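# Remove the mat from the pet tent, lay it flat

## Task

Get the mat out of the pet tent and leave it lying flat on the table, with the tent standing upright and all its floor corners resting on the tabletop. Dropping the mat into position is allowed. Everything must stay in place without the robot supporting it, and both grippers must have released and backed away at the end.

## Robot and tools

Robot: two arms, left_arm and right_arm, each with six joints and a parallel gripper. Joint order everywhere (in command rows and in every per-joint list of a result) is: shoulder, elbow, waist, wrist pitch, wrist yaw, wrist roll. Trust this order only.

Scene frame: origin on the tabletop midway between the arms, +x out over the table, +z up, left_arm on the +y side. The names left and right do not match image sides. Gripper frame: fingers point along its +z and close along its y; the reported end_effector_position is the point between the pads, about 1 cm short of the fingertips. Printed hand positions can be off, more so at long reach.

execute_actions(actions): a list of up to 15 actions. Each action is a table of 1 to 15 rows; each row lasts one control step (1/30 s) and if fewer than 15 rows are given the last row repeats to fill 15 steps. Every row is one flat list of 14 numbers in [-1, 1], both arms always included: left_arm's six joint values then its opening, then right_arm's six joint values then its opening. Joint values are offsets, scaled, from the joint angles at the start of that action (not from the previous row); for the first action of a call that means the last reported angles. Scale: 1.0 equals 1.202 rad for waist, 1.258 shoulder, 1.238 elbow, 2.073 wrist pitch, 2.022 wrist yaw and wrist roll. The opening is absolute: +1 fully open, -1 closed. An empty list just returns state and images.

Joint ranges (rad): waist -2.618 to 3.054, shoulder 0.000 to 3.142, elbow 0.000 to 3.142, wrist pitch -1.571 to 1.571, wrist yaw -1.571 to 1.571, wrist roll -2.094 to 2.094. Real ends may differ by up to 0.036 rad. An action asking any joint more than 0.036 rad beyond its end (from its starting angle) is rejected for both arms; if the first action of a call fails this, or any action is malformed, nothing runs. Overreaching joints stop at the true end and the result may say "joint sent to its limit"; absence of that line does not prove more room exists.

move(target, speed, blocking): target is one 14-number row laid out as above; its joint values are scaled offsets from the Joint positions in the latest result that printed them, not from where the arm happens to be. All joints of both arms progress along their paths in step, so grippers trace curves. speed (rad/s, 0.01 to 2, default 0.5) caps the joint with the largest travel; path duration is clamped to 0.5 to 10 s, stopping short if longer. Finger openings are applied at the start. Paths ignore obstacles and the other arm. Faster moves and targets set deeper past a contact hit or press harder. The result adds a "move:" line: the ending (done, off_target, moving, held, fault), limits=held or limits=none, and each arm's joint farthest from target. With blocking=false you get a result after 0.5 s while motion continues; check with wait(0), and until the end is reported other moves and execute_actions are refused.

wait(seconds, 0 to 10): lets time pass with the last commands held; returns early if a running move ends. stop(): brakes a running move (needs braking room; fingers keep moving). zoom_image(camera, region): region [x0, y0, x1, y1] in pixels of that camera's latest image, top-left origin, at most 504 by 504. Cameras: cam_high, cam_low, cam_left_wrist, cam_right_wrist, each 896x504. finished_scene(scene): ends the current scene (give its number) after the last command is held; irreversible; the reply states success and gives the next task. Replying without a tool call ends everything.

Results: a state line per arm with end_effector_position (m) and end_effector_quat_wxyz; Joint positions (rad, plus gripper opening in metres, 0.093 open to 0.000 closed, about pad spacing when free, up to ~12 mm below a gripped rigid object's width) and Joint velocities; Joint targets currently being driven toward; grip_measured on the -1..+1 scale (pads meet near -0.94, each mm of width adds about 0.0208, per-gripper bias up to 0.02). "joint command not followed" means a clearance check altered joint targets. MOTOR HOT warns at 75 °C; OVER-TEMPERATURE FAULT at 90 °C pauses that arm for 10 s, and at 100 °C the arm goes limp and drops.

Motion notes: joint speed is capped; each step the joint target may lead the measured angle by at most 0.202 (waist), 0.258 (shoulder), 0.238 (elbow), 0.573 (wrist pitch), 0.522 (yaw, roll) rad, and targets are scaled back if they would shift a gripper more than 70 mm. Large moves need several actions, and an unfinished one should be re-commanded. Friction can leave a joint about 0.031 rad off; smaller commands may do nothing. To keep gripping, keep sending the same closing number; a lower number squeezes harder up to roughly 50 to 62 N per pad. The simulation runs while you compose replies, holding the last command.

Avoid: arms colliding or pressing each other, knocking rigid objects off the table (the tent counts; cloth does not), drops, slams and hard pushes, and long heavy holds that heat motors. Loose items may occasionally be nudged by outside forces. Finish with grippers open and withdrawn.

Each tool is called after "Emit:" as name([rows], argument=value, ...), one row to a line, values as JSON.

## Session

Emit:
execute_actions(actions=[])

Scene clock: 0.00 s.
left_arm: end_effector_position=(+0.4180, +0.2427, +0.4105) grip_measured=+0.984 end_effector_quat_wxyz=(+0.716, +0.035, +0.696, -0.033) | right_arm: end_effector_position=(+0.4132, -0.3501, +0.4012) grip_measured=+1.000 end_effector_quat_wxyz=(+0.704, +0.013, +0.710, -0.007)
Joint names: [shoulder, elbow, waist, wrist pitch, wrist yaw, wrist roll]
Joint positions: left_arm=[1.035 1.047 0.002 0.016 0.008 0.004 0.092] | right_arm=[ 1.059  1.056  0.014 -0.006  0.012  0.009  0.093]
Joint velocities: left_arm=[ 0.002 -0.002 -0.007  0.022  0.007 -0.007  0.   ] | right_arm=[-0.022 -0.012  0.007 -0.037  0.022 -0.022  0.   ]
Motor temperatures (°C, as the motors report them): left_arm=[23 25 26 24 26 25] | right_arm=[25 24 24 23 24 23]
Joint targets: left_arm=[1.035 1.047 0.002 0.016 0.008 0.004] | right_arm=[1.059 1.056 0.014 -0.006 0.012 0.009]

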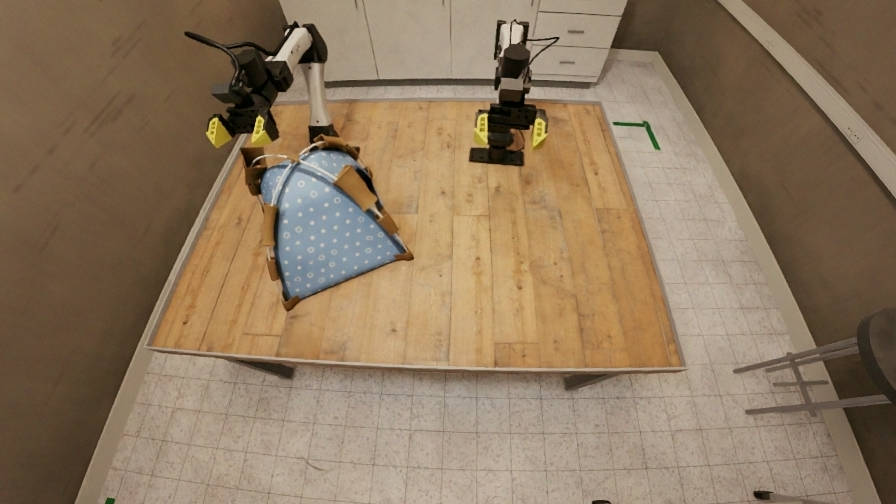

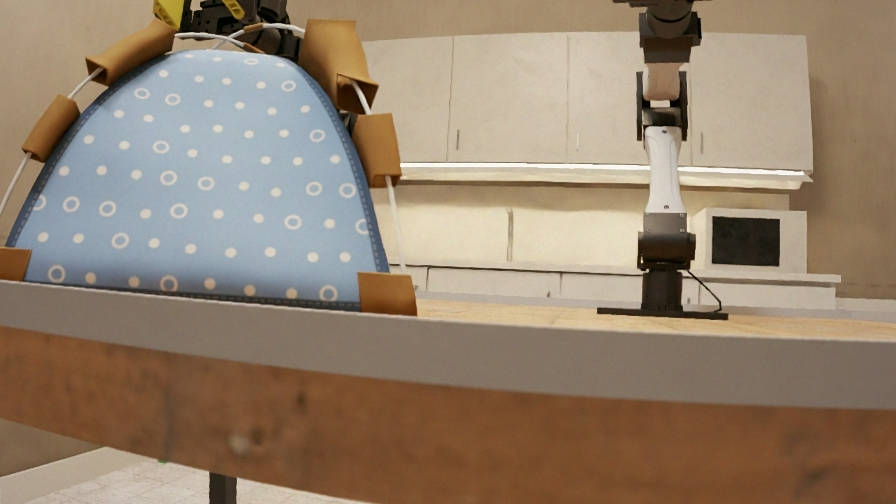

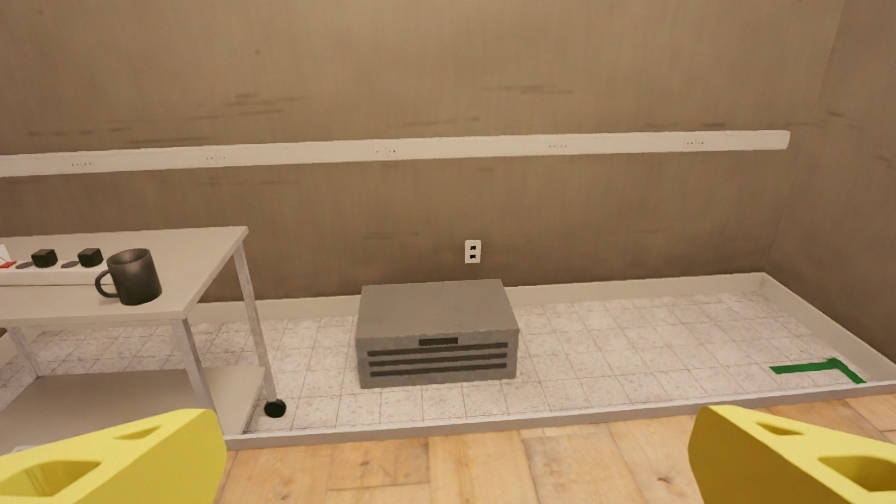

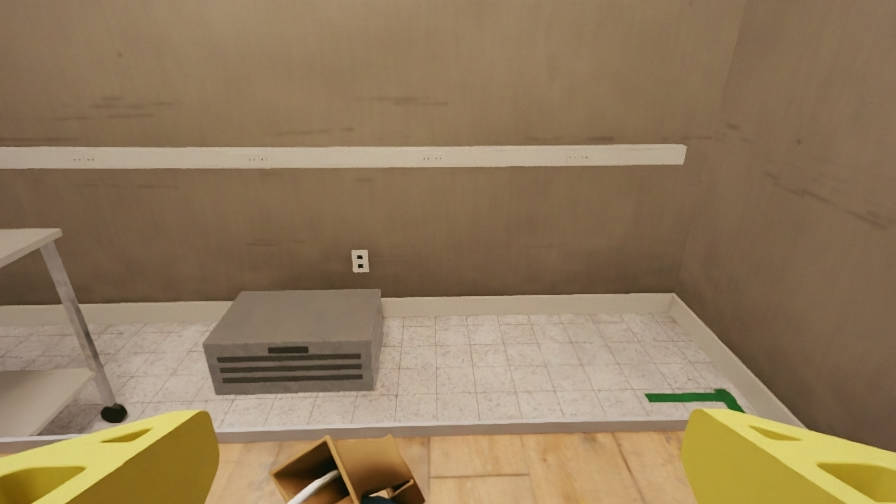

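Emit:
move(target=[-0.4,-0.5,-0.8,-0.1,0,0,1,-0.5,0,0,-0.4,0,0,1], speed=1)

Scene clock: 4.60 s.
left_arm: end_effector_position=(+0.1869, +0.0366, +0.2233) grip_measured=+0.984 end_effector_quat_wxyz=(+0.525, +0.399, +0.688, -0.304) | right_arm: end_effector_position=(+0.2197, -0.3469, +0.3706) grip_measured=+1.000 end_effector_quat_wxyz=(+0.636, +0.014, +0.771, -0.007)
Joint names: [shoulder, elbow, waist, wrist pitch, wrist yaw, wrist roll]
Joint positions: left_arm=[ 0.546  0.452 -0.949 -0.173  0.011  0.004  0.092] | right_arm=[ 0.441  1.056  0.014 -0.806  0.012  0.009  0.093]
Joint velocities: left_arm=[ 0.007 -0.012 -0.007  0.037 -0.051  0.007 -0.001] | right_arm=[-0.002  0.002  0.007 -0.022 -0.037 -0.022  0.   ]
Motor temperatures (°C, as the motors report them): left_arm=[23 26 26 25 26 25] | right_arm=[25 25 24 24 24 23]
Joint targets: left_arm=[0.531 0.428 -0.959 -0.191 0.009 0.004] | right_arm=[0.429 1.056 0.014 -0.835 0.012 0.009]
move: off_target (left_arm, right_arm); limits=none; left_arm: farthest joint: the elbow, 0.024 radians from its target (0.619 radians at the start); right_arm: farthest joint: the wrist pitch, 0.029 radians from its target (0.833 radians at the start)

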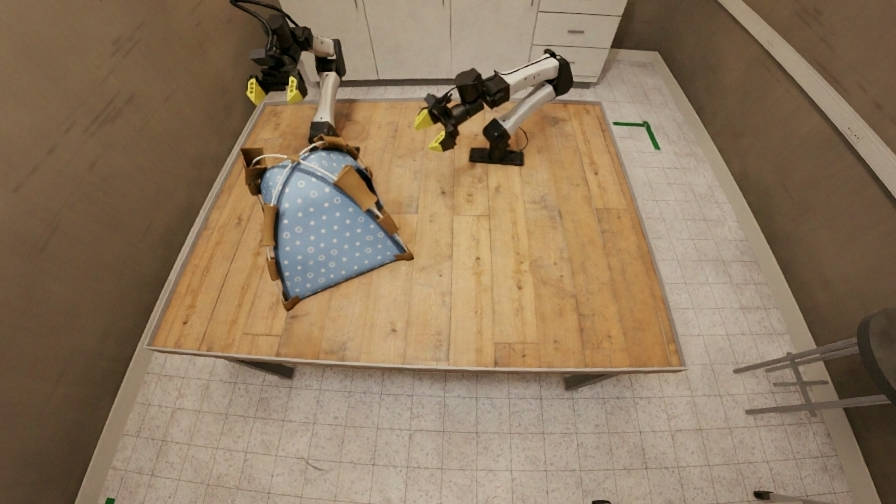

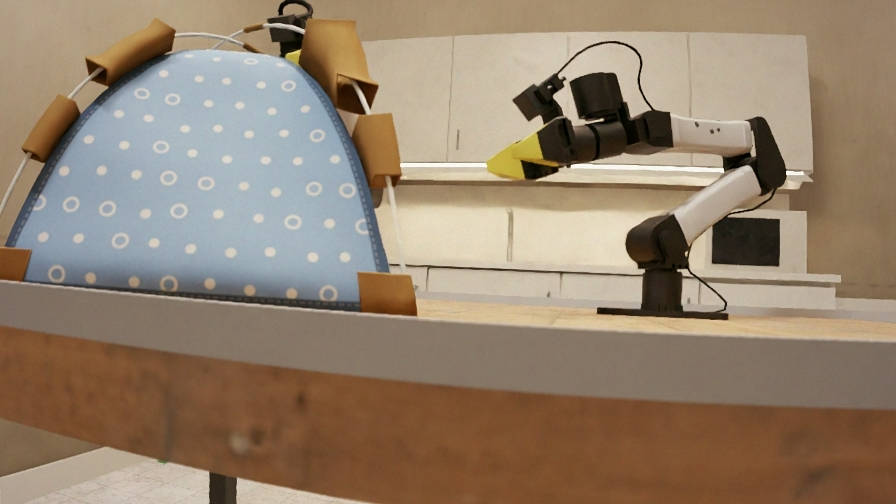

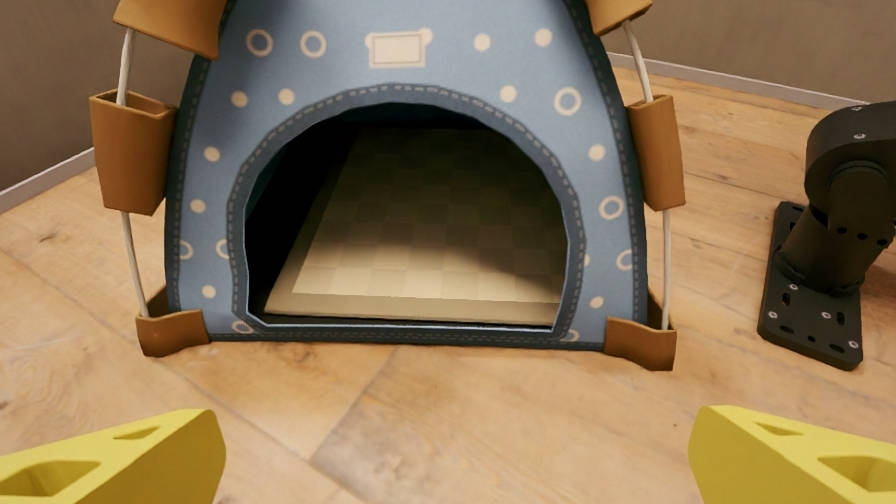

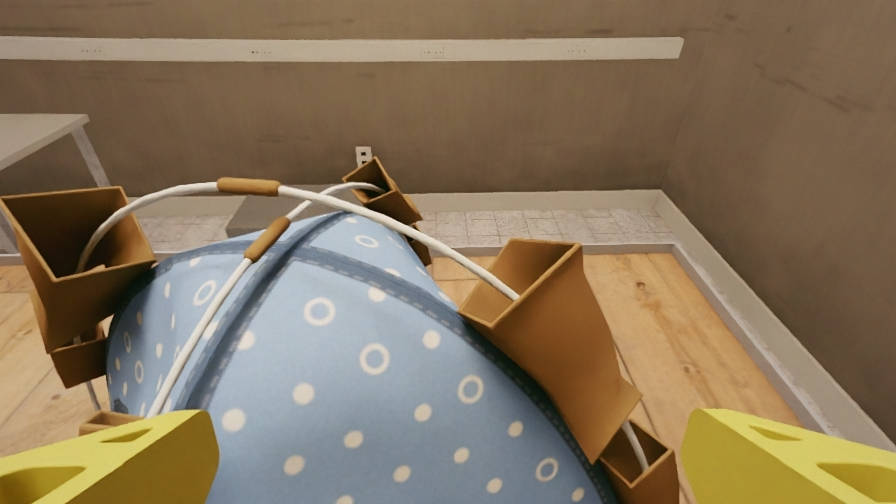

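Emit:
move(target=[0.738,0.106,0,0.272,0,0,1,0.7,0.82,0.15,-0.35,0,0,1], speed=0.8)

Scene clock: 19.30 s.
left_arm: end_effector_position=(+0.2493, -0.0697, +0.1008) grip_measured=+0.984 end_effector_quat_wxyz=(+0.434, +0.433, +0.748, -0.253) | right_arm: end_effector_position=(+0.2994, -0.3026, +0.4118) grip_measured=+1.000 end_effector_quat_wxyz=(+0.393, -0.065, +0.917, +0.027)
Joint names: [shoulder, elbow, waist, wrist pitch, wrist yaw, wrist roll]
Joint positions: left_arm=[ 1.463  0.56  -0.949  0.385  0.011  0.004  0.092] | right_arm=[ 1.311  2.056  0.185 -1.506  0.012  0.009  0.093]
Joint velocities: left_arm=[-0.002  0.002 -0.027  0.037 -0.022  0.037 -0.   ] | right_arm=[-0.002  0.012  0.012 -0.051  0.022 -0.066  0.   ]
Motor temperatures (°C, as the motors report them): left_arm=[23 28 26 29 26 25] | right_arm=[25 26 24 27 24 23]
Joint targets: left_arm=[1.474 0.583 -0.949 0.391 0.011 0.004] | right_arm=[1.321 2.071 0.194 -1.532 0.012 0.009]
move: off_target (left_arm, right_arm); limits=none; left_arm: farthest joint: the elbow, 0.023 radians from its target (0.132 radians at the start); right_arm: farthest joint: the wrist pitch, 0.026 radians from its target (0.725 radians at the start)

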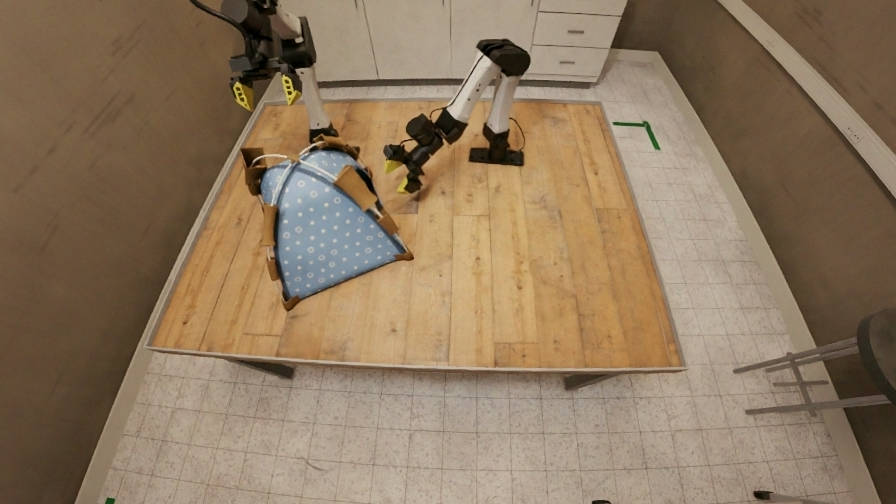

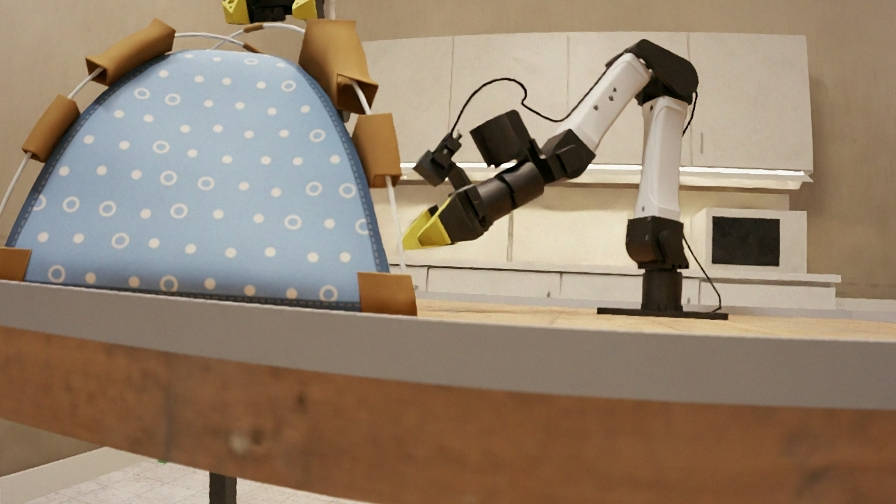

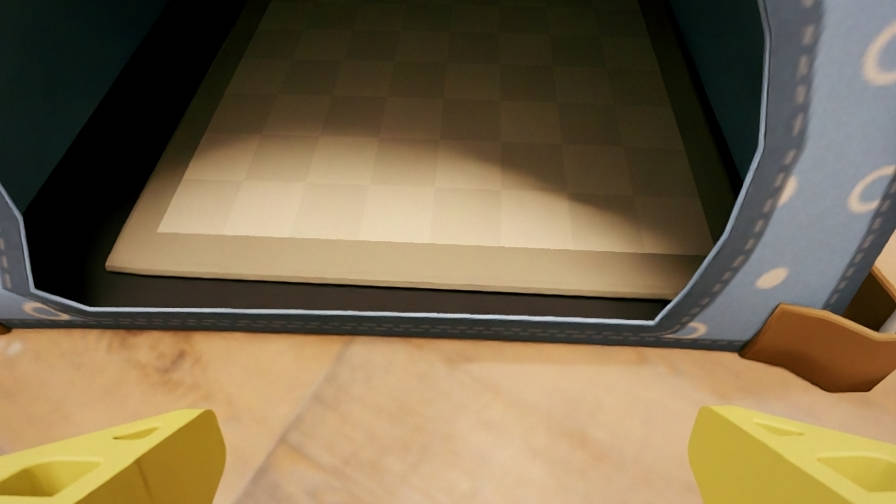

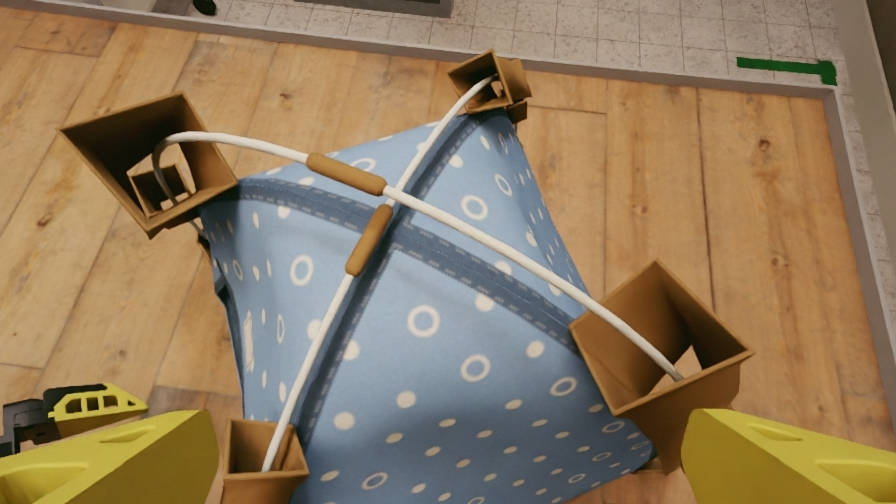

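Emit:
move(target=[0.385,0.3,0,0.07,0,0.775,0,0.18,-0.04,0.09,0.08,0,0,0.2])

Scene clock: 28.97 s.
left_arm: end_effector_position=(+0.3025, -0.1603, +0.0698) grip_measured=+0.003 end_effector_quat_wxyz=(+0.498, +0.827, +0.226, +0.128) | right_arm: end_effector_position=(+0.3787, -0.2545, +0.3716) grip_measured=+0.202 end_effector_quat_wxyz=(+0.362, -0.112, +0.925, +0.042)
Joint names: [shoulder, elbow, waist, wrist pitch, wrist yaw, wrist roll]
Joint positions: left_arm=[ 1.928  0.911 -0.949  0.526  0.011  1.562  0.045] | right_arm=[ 1.518  2.031  0.285 -1.339  0.012  0.009  0.055]
Joint velocities: left_arm=[-0.002 -0.002  0.002  0.037  0.022 -0.022 -0.001] | right_arm=[-0.002 -0.017  0.007  0.007 -0.051 -0.037 -0.   ]
Motor temperatures (°C, as the motors report them): left_arm=[24 30 26 31 26 25] | right_arm=[25 27 24 28 24 23]
Joint targets: left_arm=[1.947 0.931 -0.949 0.530 0.011 1.571] | right_arm=[1.537 2.006 0.293 -1.340 0.012 0.009]
move: off_target (left_arm, right_arm); limits=none; left_arm: farthest joint: the elbow, 0.021 radians from its target (0.372 radians at the start); right_arm: farthest joint: the elbow, 0.025 radians from its target (0.049 radians at the start)

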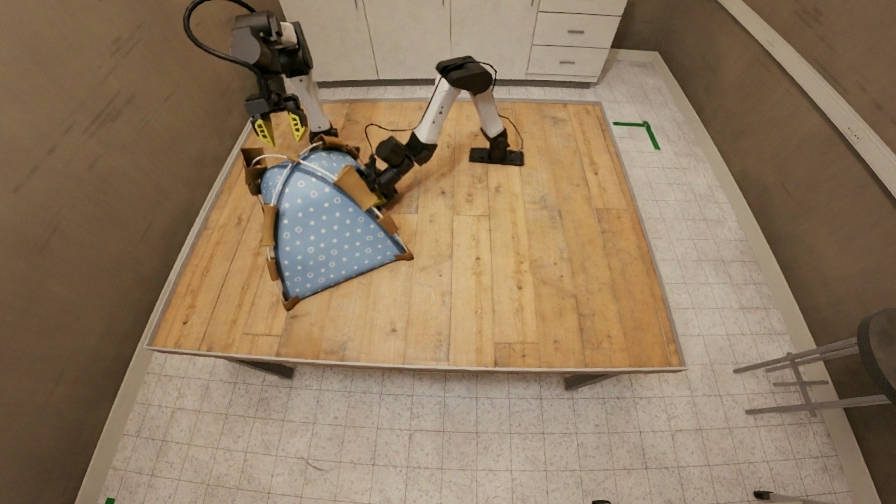

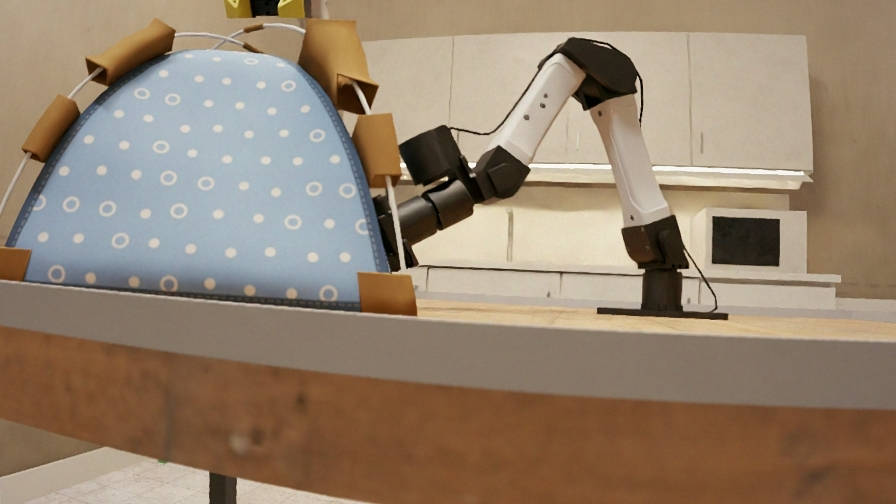

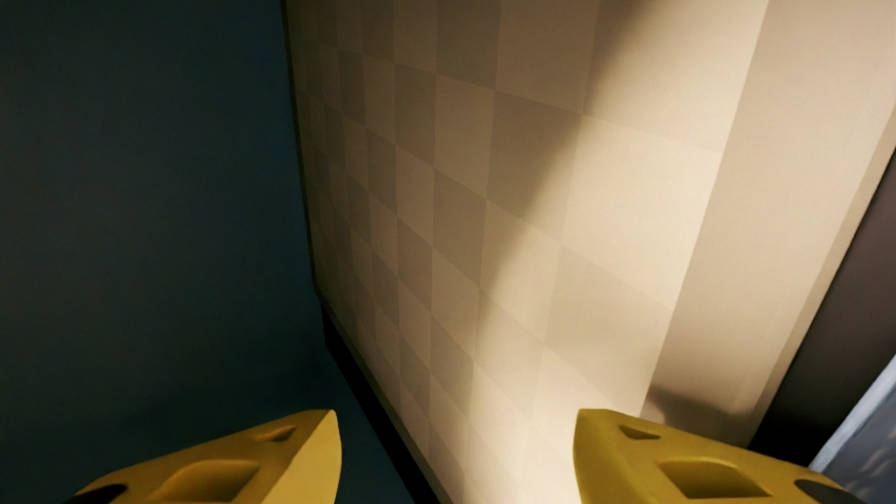

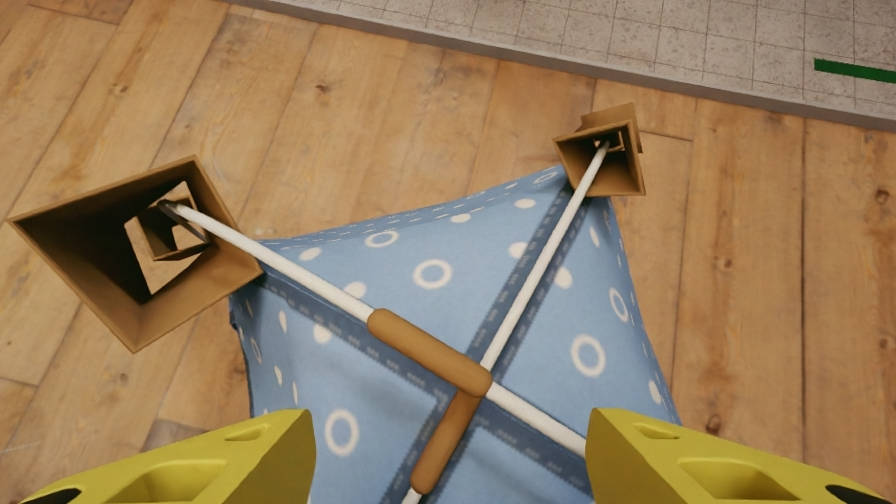

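Emit:
move(target=[0,0,0,-0.065,0,0,0,0.06,0,0,-0.08,0,0.2,0.2], speed=0.3)

Scene clock: 34.23 s.
left_arm: end_effector_position=(+0.3005, -0.1569, +0.0671) grip_measured=+0.002 end_effector_quat_wxyz=(+0.487, +0.834, +0.228, +0.125) | right_arm: end_effector_position=(+0.3648, -0.2581, +0.3327) grip_measured=+0.202 end_effector_quat_wxyz=(+0.258, +0.074, +0.960, +0.082)
Joint names: [shoulder, elbow, waist, wrist pitch, wrist yaw, wrist roll]
Joint positions: left_arm=[ 1.917  0.911 -0.949  0.489  0.011  1.562  0.045] | right_arm=[ 1.573  2.031  0.285 -1.481  0.012  0.405  0.055]
Joint velocities: left_arm=[-0.007 -0.002  0.022  0.007  0.007  0.051  0.   ] | right_arm=[-0.007 -0.007  0.007  0.095 -0.037  0.051 -0.001]
Motor temperatures (°C, as the motors report them): left_arm=[25 31 26 31 26 25] | right_arm=[25 27 24 28 24 23]
Joint targets: left_arm=[1.928 0.911 -0.949 0.392 0.011 1.562] | right_arm=[1.594 2.031 0.285 -1.504 0.012 0.414]
move: off_target (left_arm, right_arm); limits=none; left_arm: farthest joint: the wrist pitch, 0.097 radians from its target (0.135 radians at the start); right_arm: farthest joint: the wrist pitch, 0.024 radians from its target (0.167 radians at the start)

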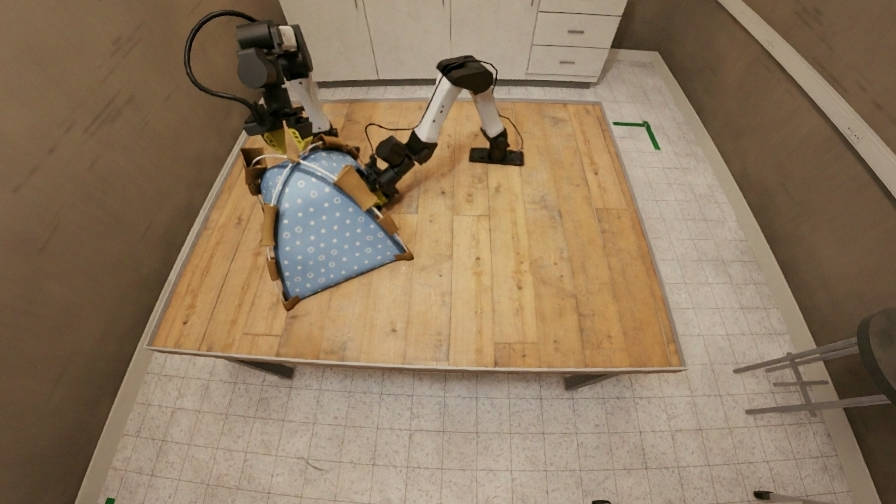

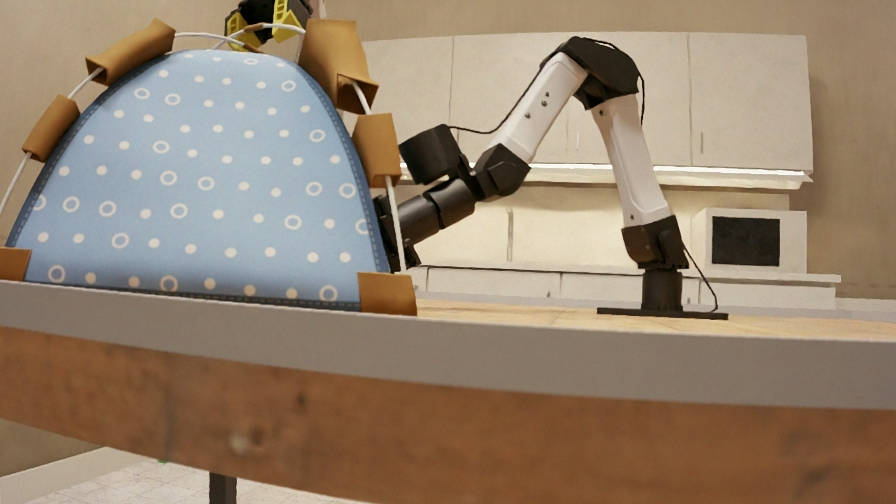

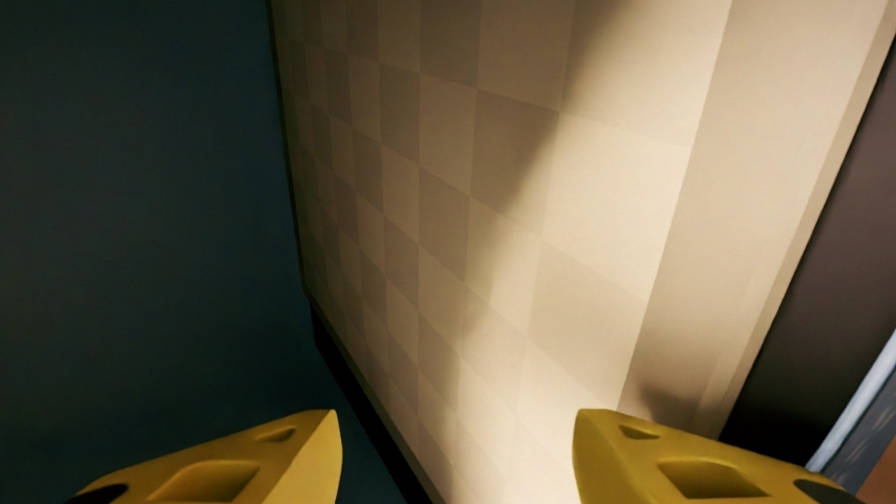

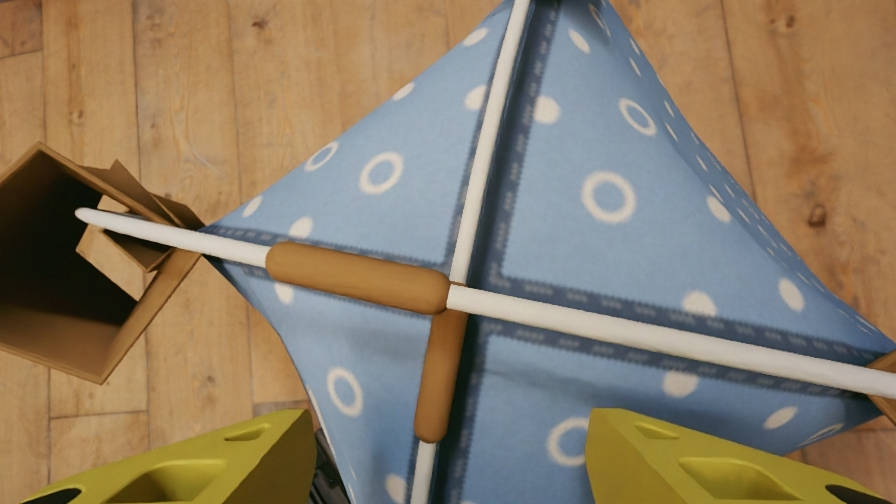

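Emit:
move(target=[0.08,0.4,0,-0.4,0,0,-0.2,0,-0.07,0,0,0,0,0.2])

Emit:
move(target=[0.05,0,0,0,0,0,-0.2,0,0,0,0,0,0,-1], speed=0.1)

Scene clock: 40.70 s.
left_arm: end_effector_position=(+0.3043, -0.1633, +0.0695) grip_measured=-0.197 end_effector_quat_wxyz=(+0.307, +0.915, +0.251, +0.077) | right_arm: end_effector_position=(+0.3618, -0.2589, +0.3136) grip_measured=+0.202 end_effector_quat_wxyz=(+0.231, +0.074, +0.967, +0.073)
Joint names: [shoulder, elbow, waist, wrist pitch, wrist yaw, wrist roll]
Joint positions: left_arm=[ 1.995  1.388 -0.949 -0.32   0.011  1.562  0.036] | right_arm=[ 1.573  1.97   0.285 -1.48   0.012  0.405  0.055]
Joint velocities: left_arm=[ 0.007  0.012 -0.007  0.051 -0.051  0.022 -0.001] | right_arm=[ 0.007  0.002 -0.012 -0.066  0.007 -0.007  0.   ]
Motor temperatures (°C, as the motors report them): left_arm=[26 31 26 31 26 25] | right_arm=[26 27 24 27 24 23]
Joint targets: left_arm=[2.017 1.406 -0.949 -0.341 0.011 1.562] | right_arm=[1.573 1.945 0.285 -1.481 0.012 0.405]
move: off_target (left_arm, right_arm); limits=none; left_arm: farthest joint: the shoulder, 0.022 radians from its target (0.101 radians at the start); right_arm: farthest joint: the elbow, 0.026 radians from its target (0.087 radians at the start)

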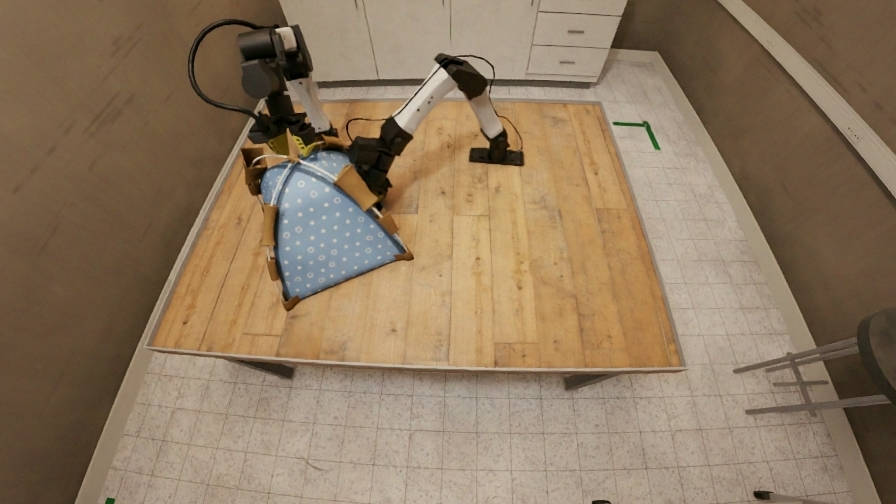

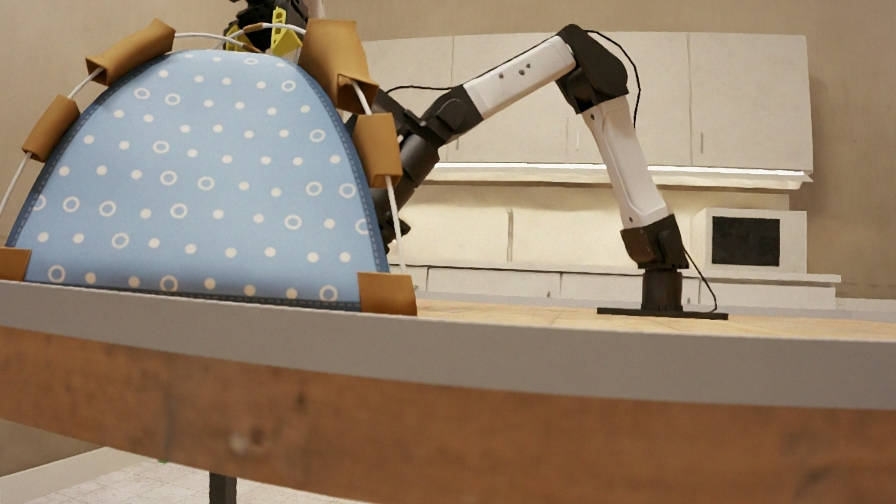

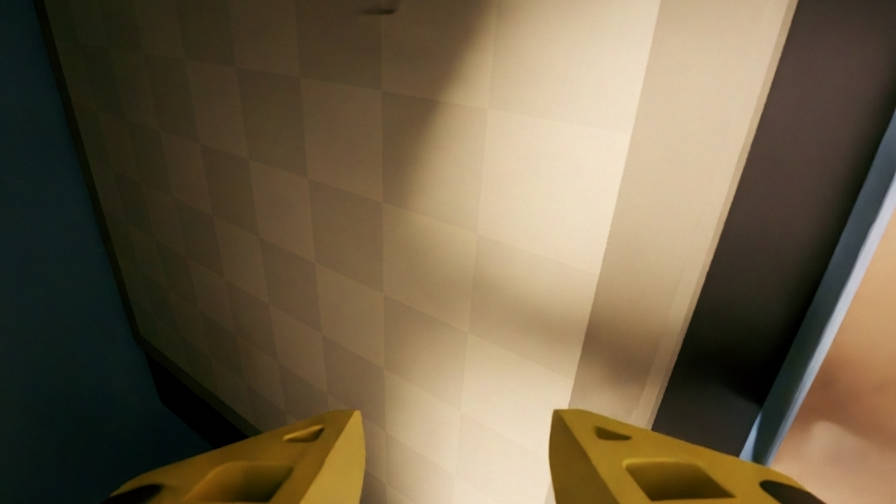

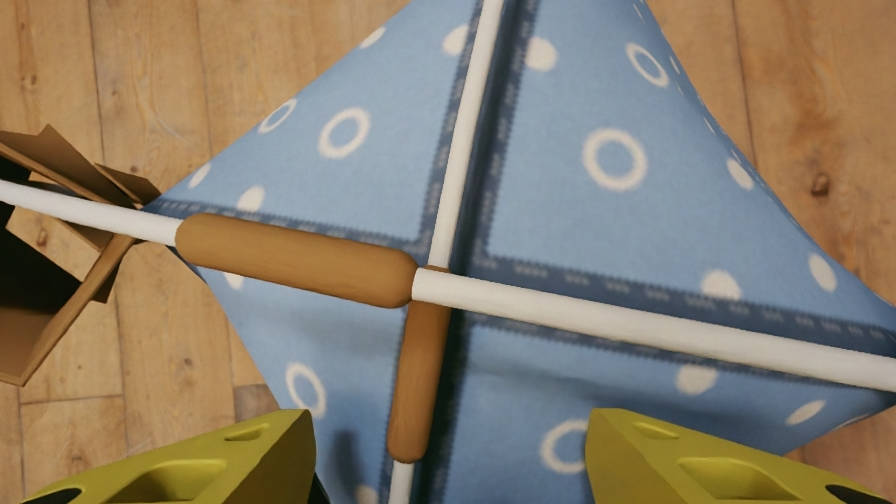

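Scene clock: 41.63 s.
left_arm: end_effector_position=(+0.3031, -0.1613, +0.0477) grip_measured=-0.197 end_effector_quat_wxyz=(+0.286, +0.921, +0.253, +0.071) | right_arm: end_effector_position=(+0.3621, -0.2588, +0.3137) grip_measured=-0.977 end_effector_quat_wxyz=(+0.231, +0.077, +0.967, +0.074)
Joint names: [shoulder, elbow, waist, wrist pitch, wrist yaw, wrist roll]
Joint positions: left_arm=[ 2.04   1.388 -0.949 -0.32   0.011  1.562  0.036] | right_arm=[ 1.573  1.97   0.285 -1.479  0.012  0.411  0.   ]
Joint velocities: left_arm=[ 0.002 -0.022 -0.007  0.022  0.051 -0.007  0.   ] | right_arm=[-0.007 -0.007  0.007  0.051  0.007 -0.066  0.   ]
Motor temperatures (°C, as the motors report them): left_arm=[27 31 26 31 26 25] | right_arm=[26 27 24 27 24 23]
Joint targets: left_arm=[2.059 1.388 -0.949 -0.320 0.011 1.562] | right_arm=[1.573 1.970 0.285 -1.480 0.012 0.405]
move: done; limits=none; left_arm: farthest joint: the shoulder, 0.018 radians from its target (0.062 radians at the start); right_arm: farthest joint: the wrist roll, 0.006 radians from its target (0.000 radians at the start)

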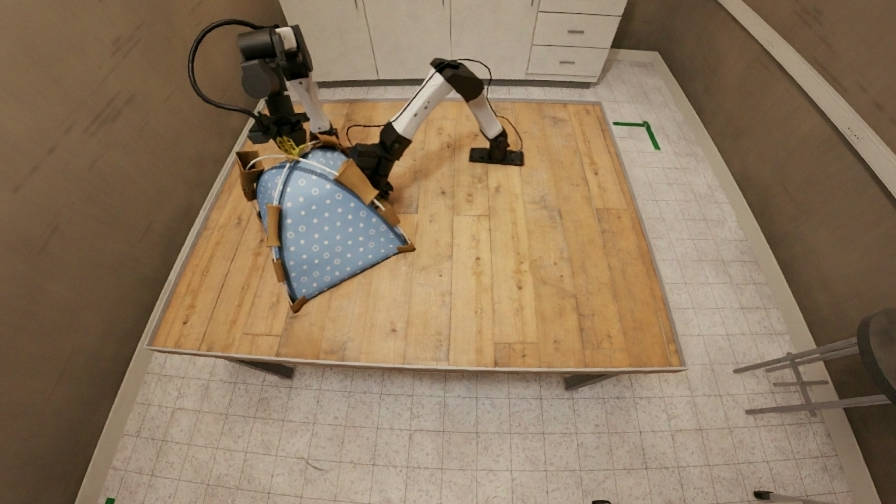

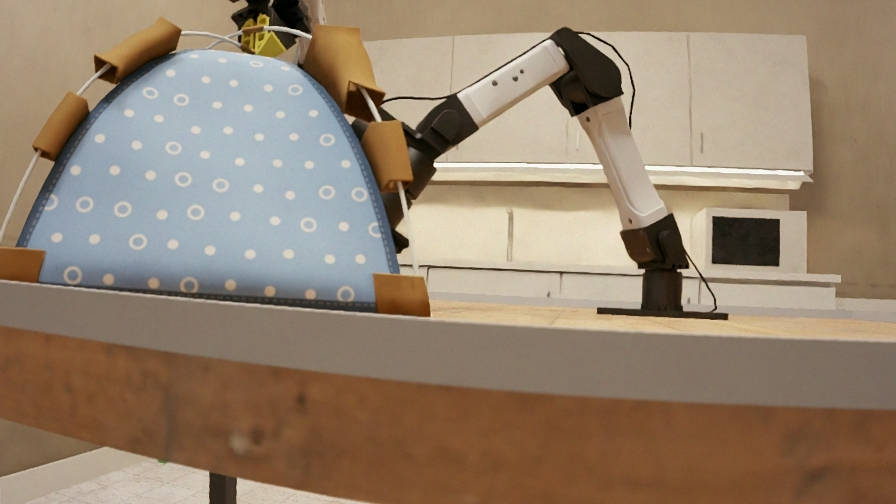

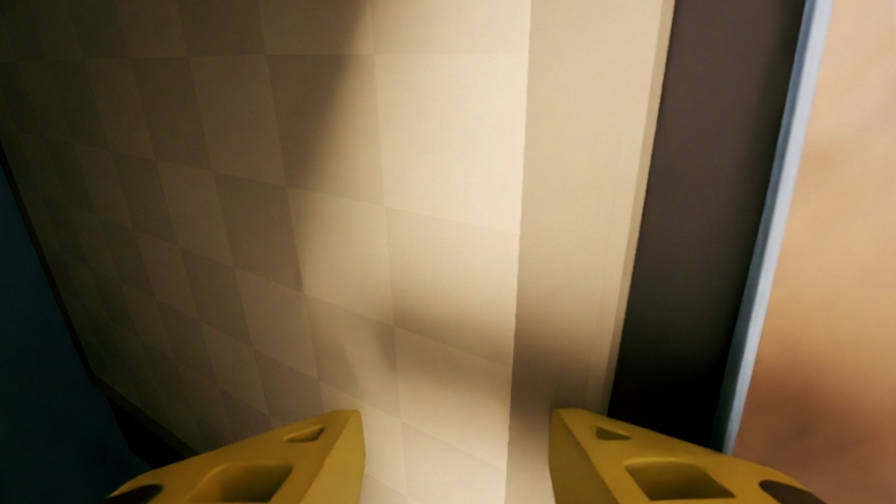

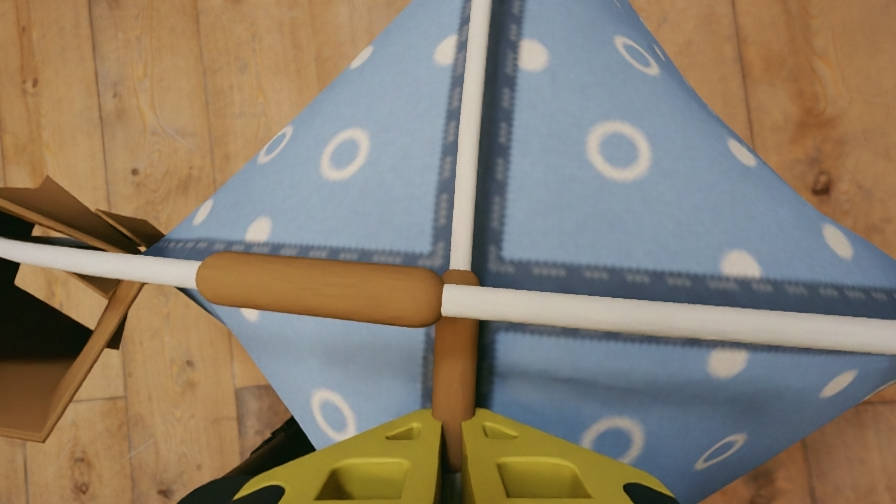

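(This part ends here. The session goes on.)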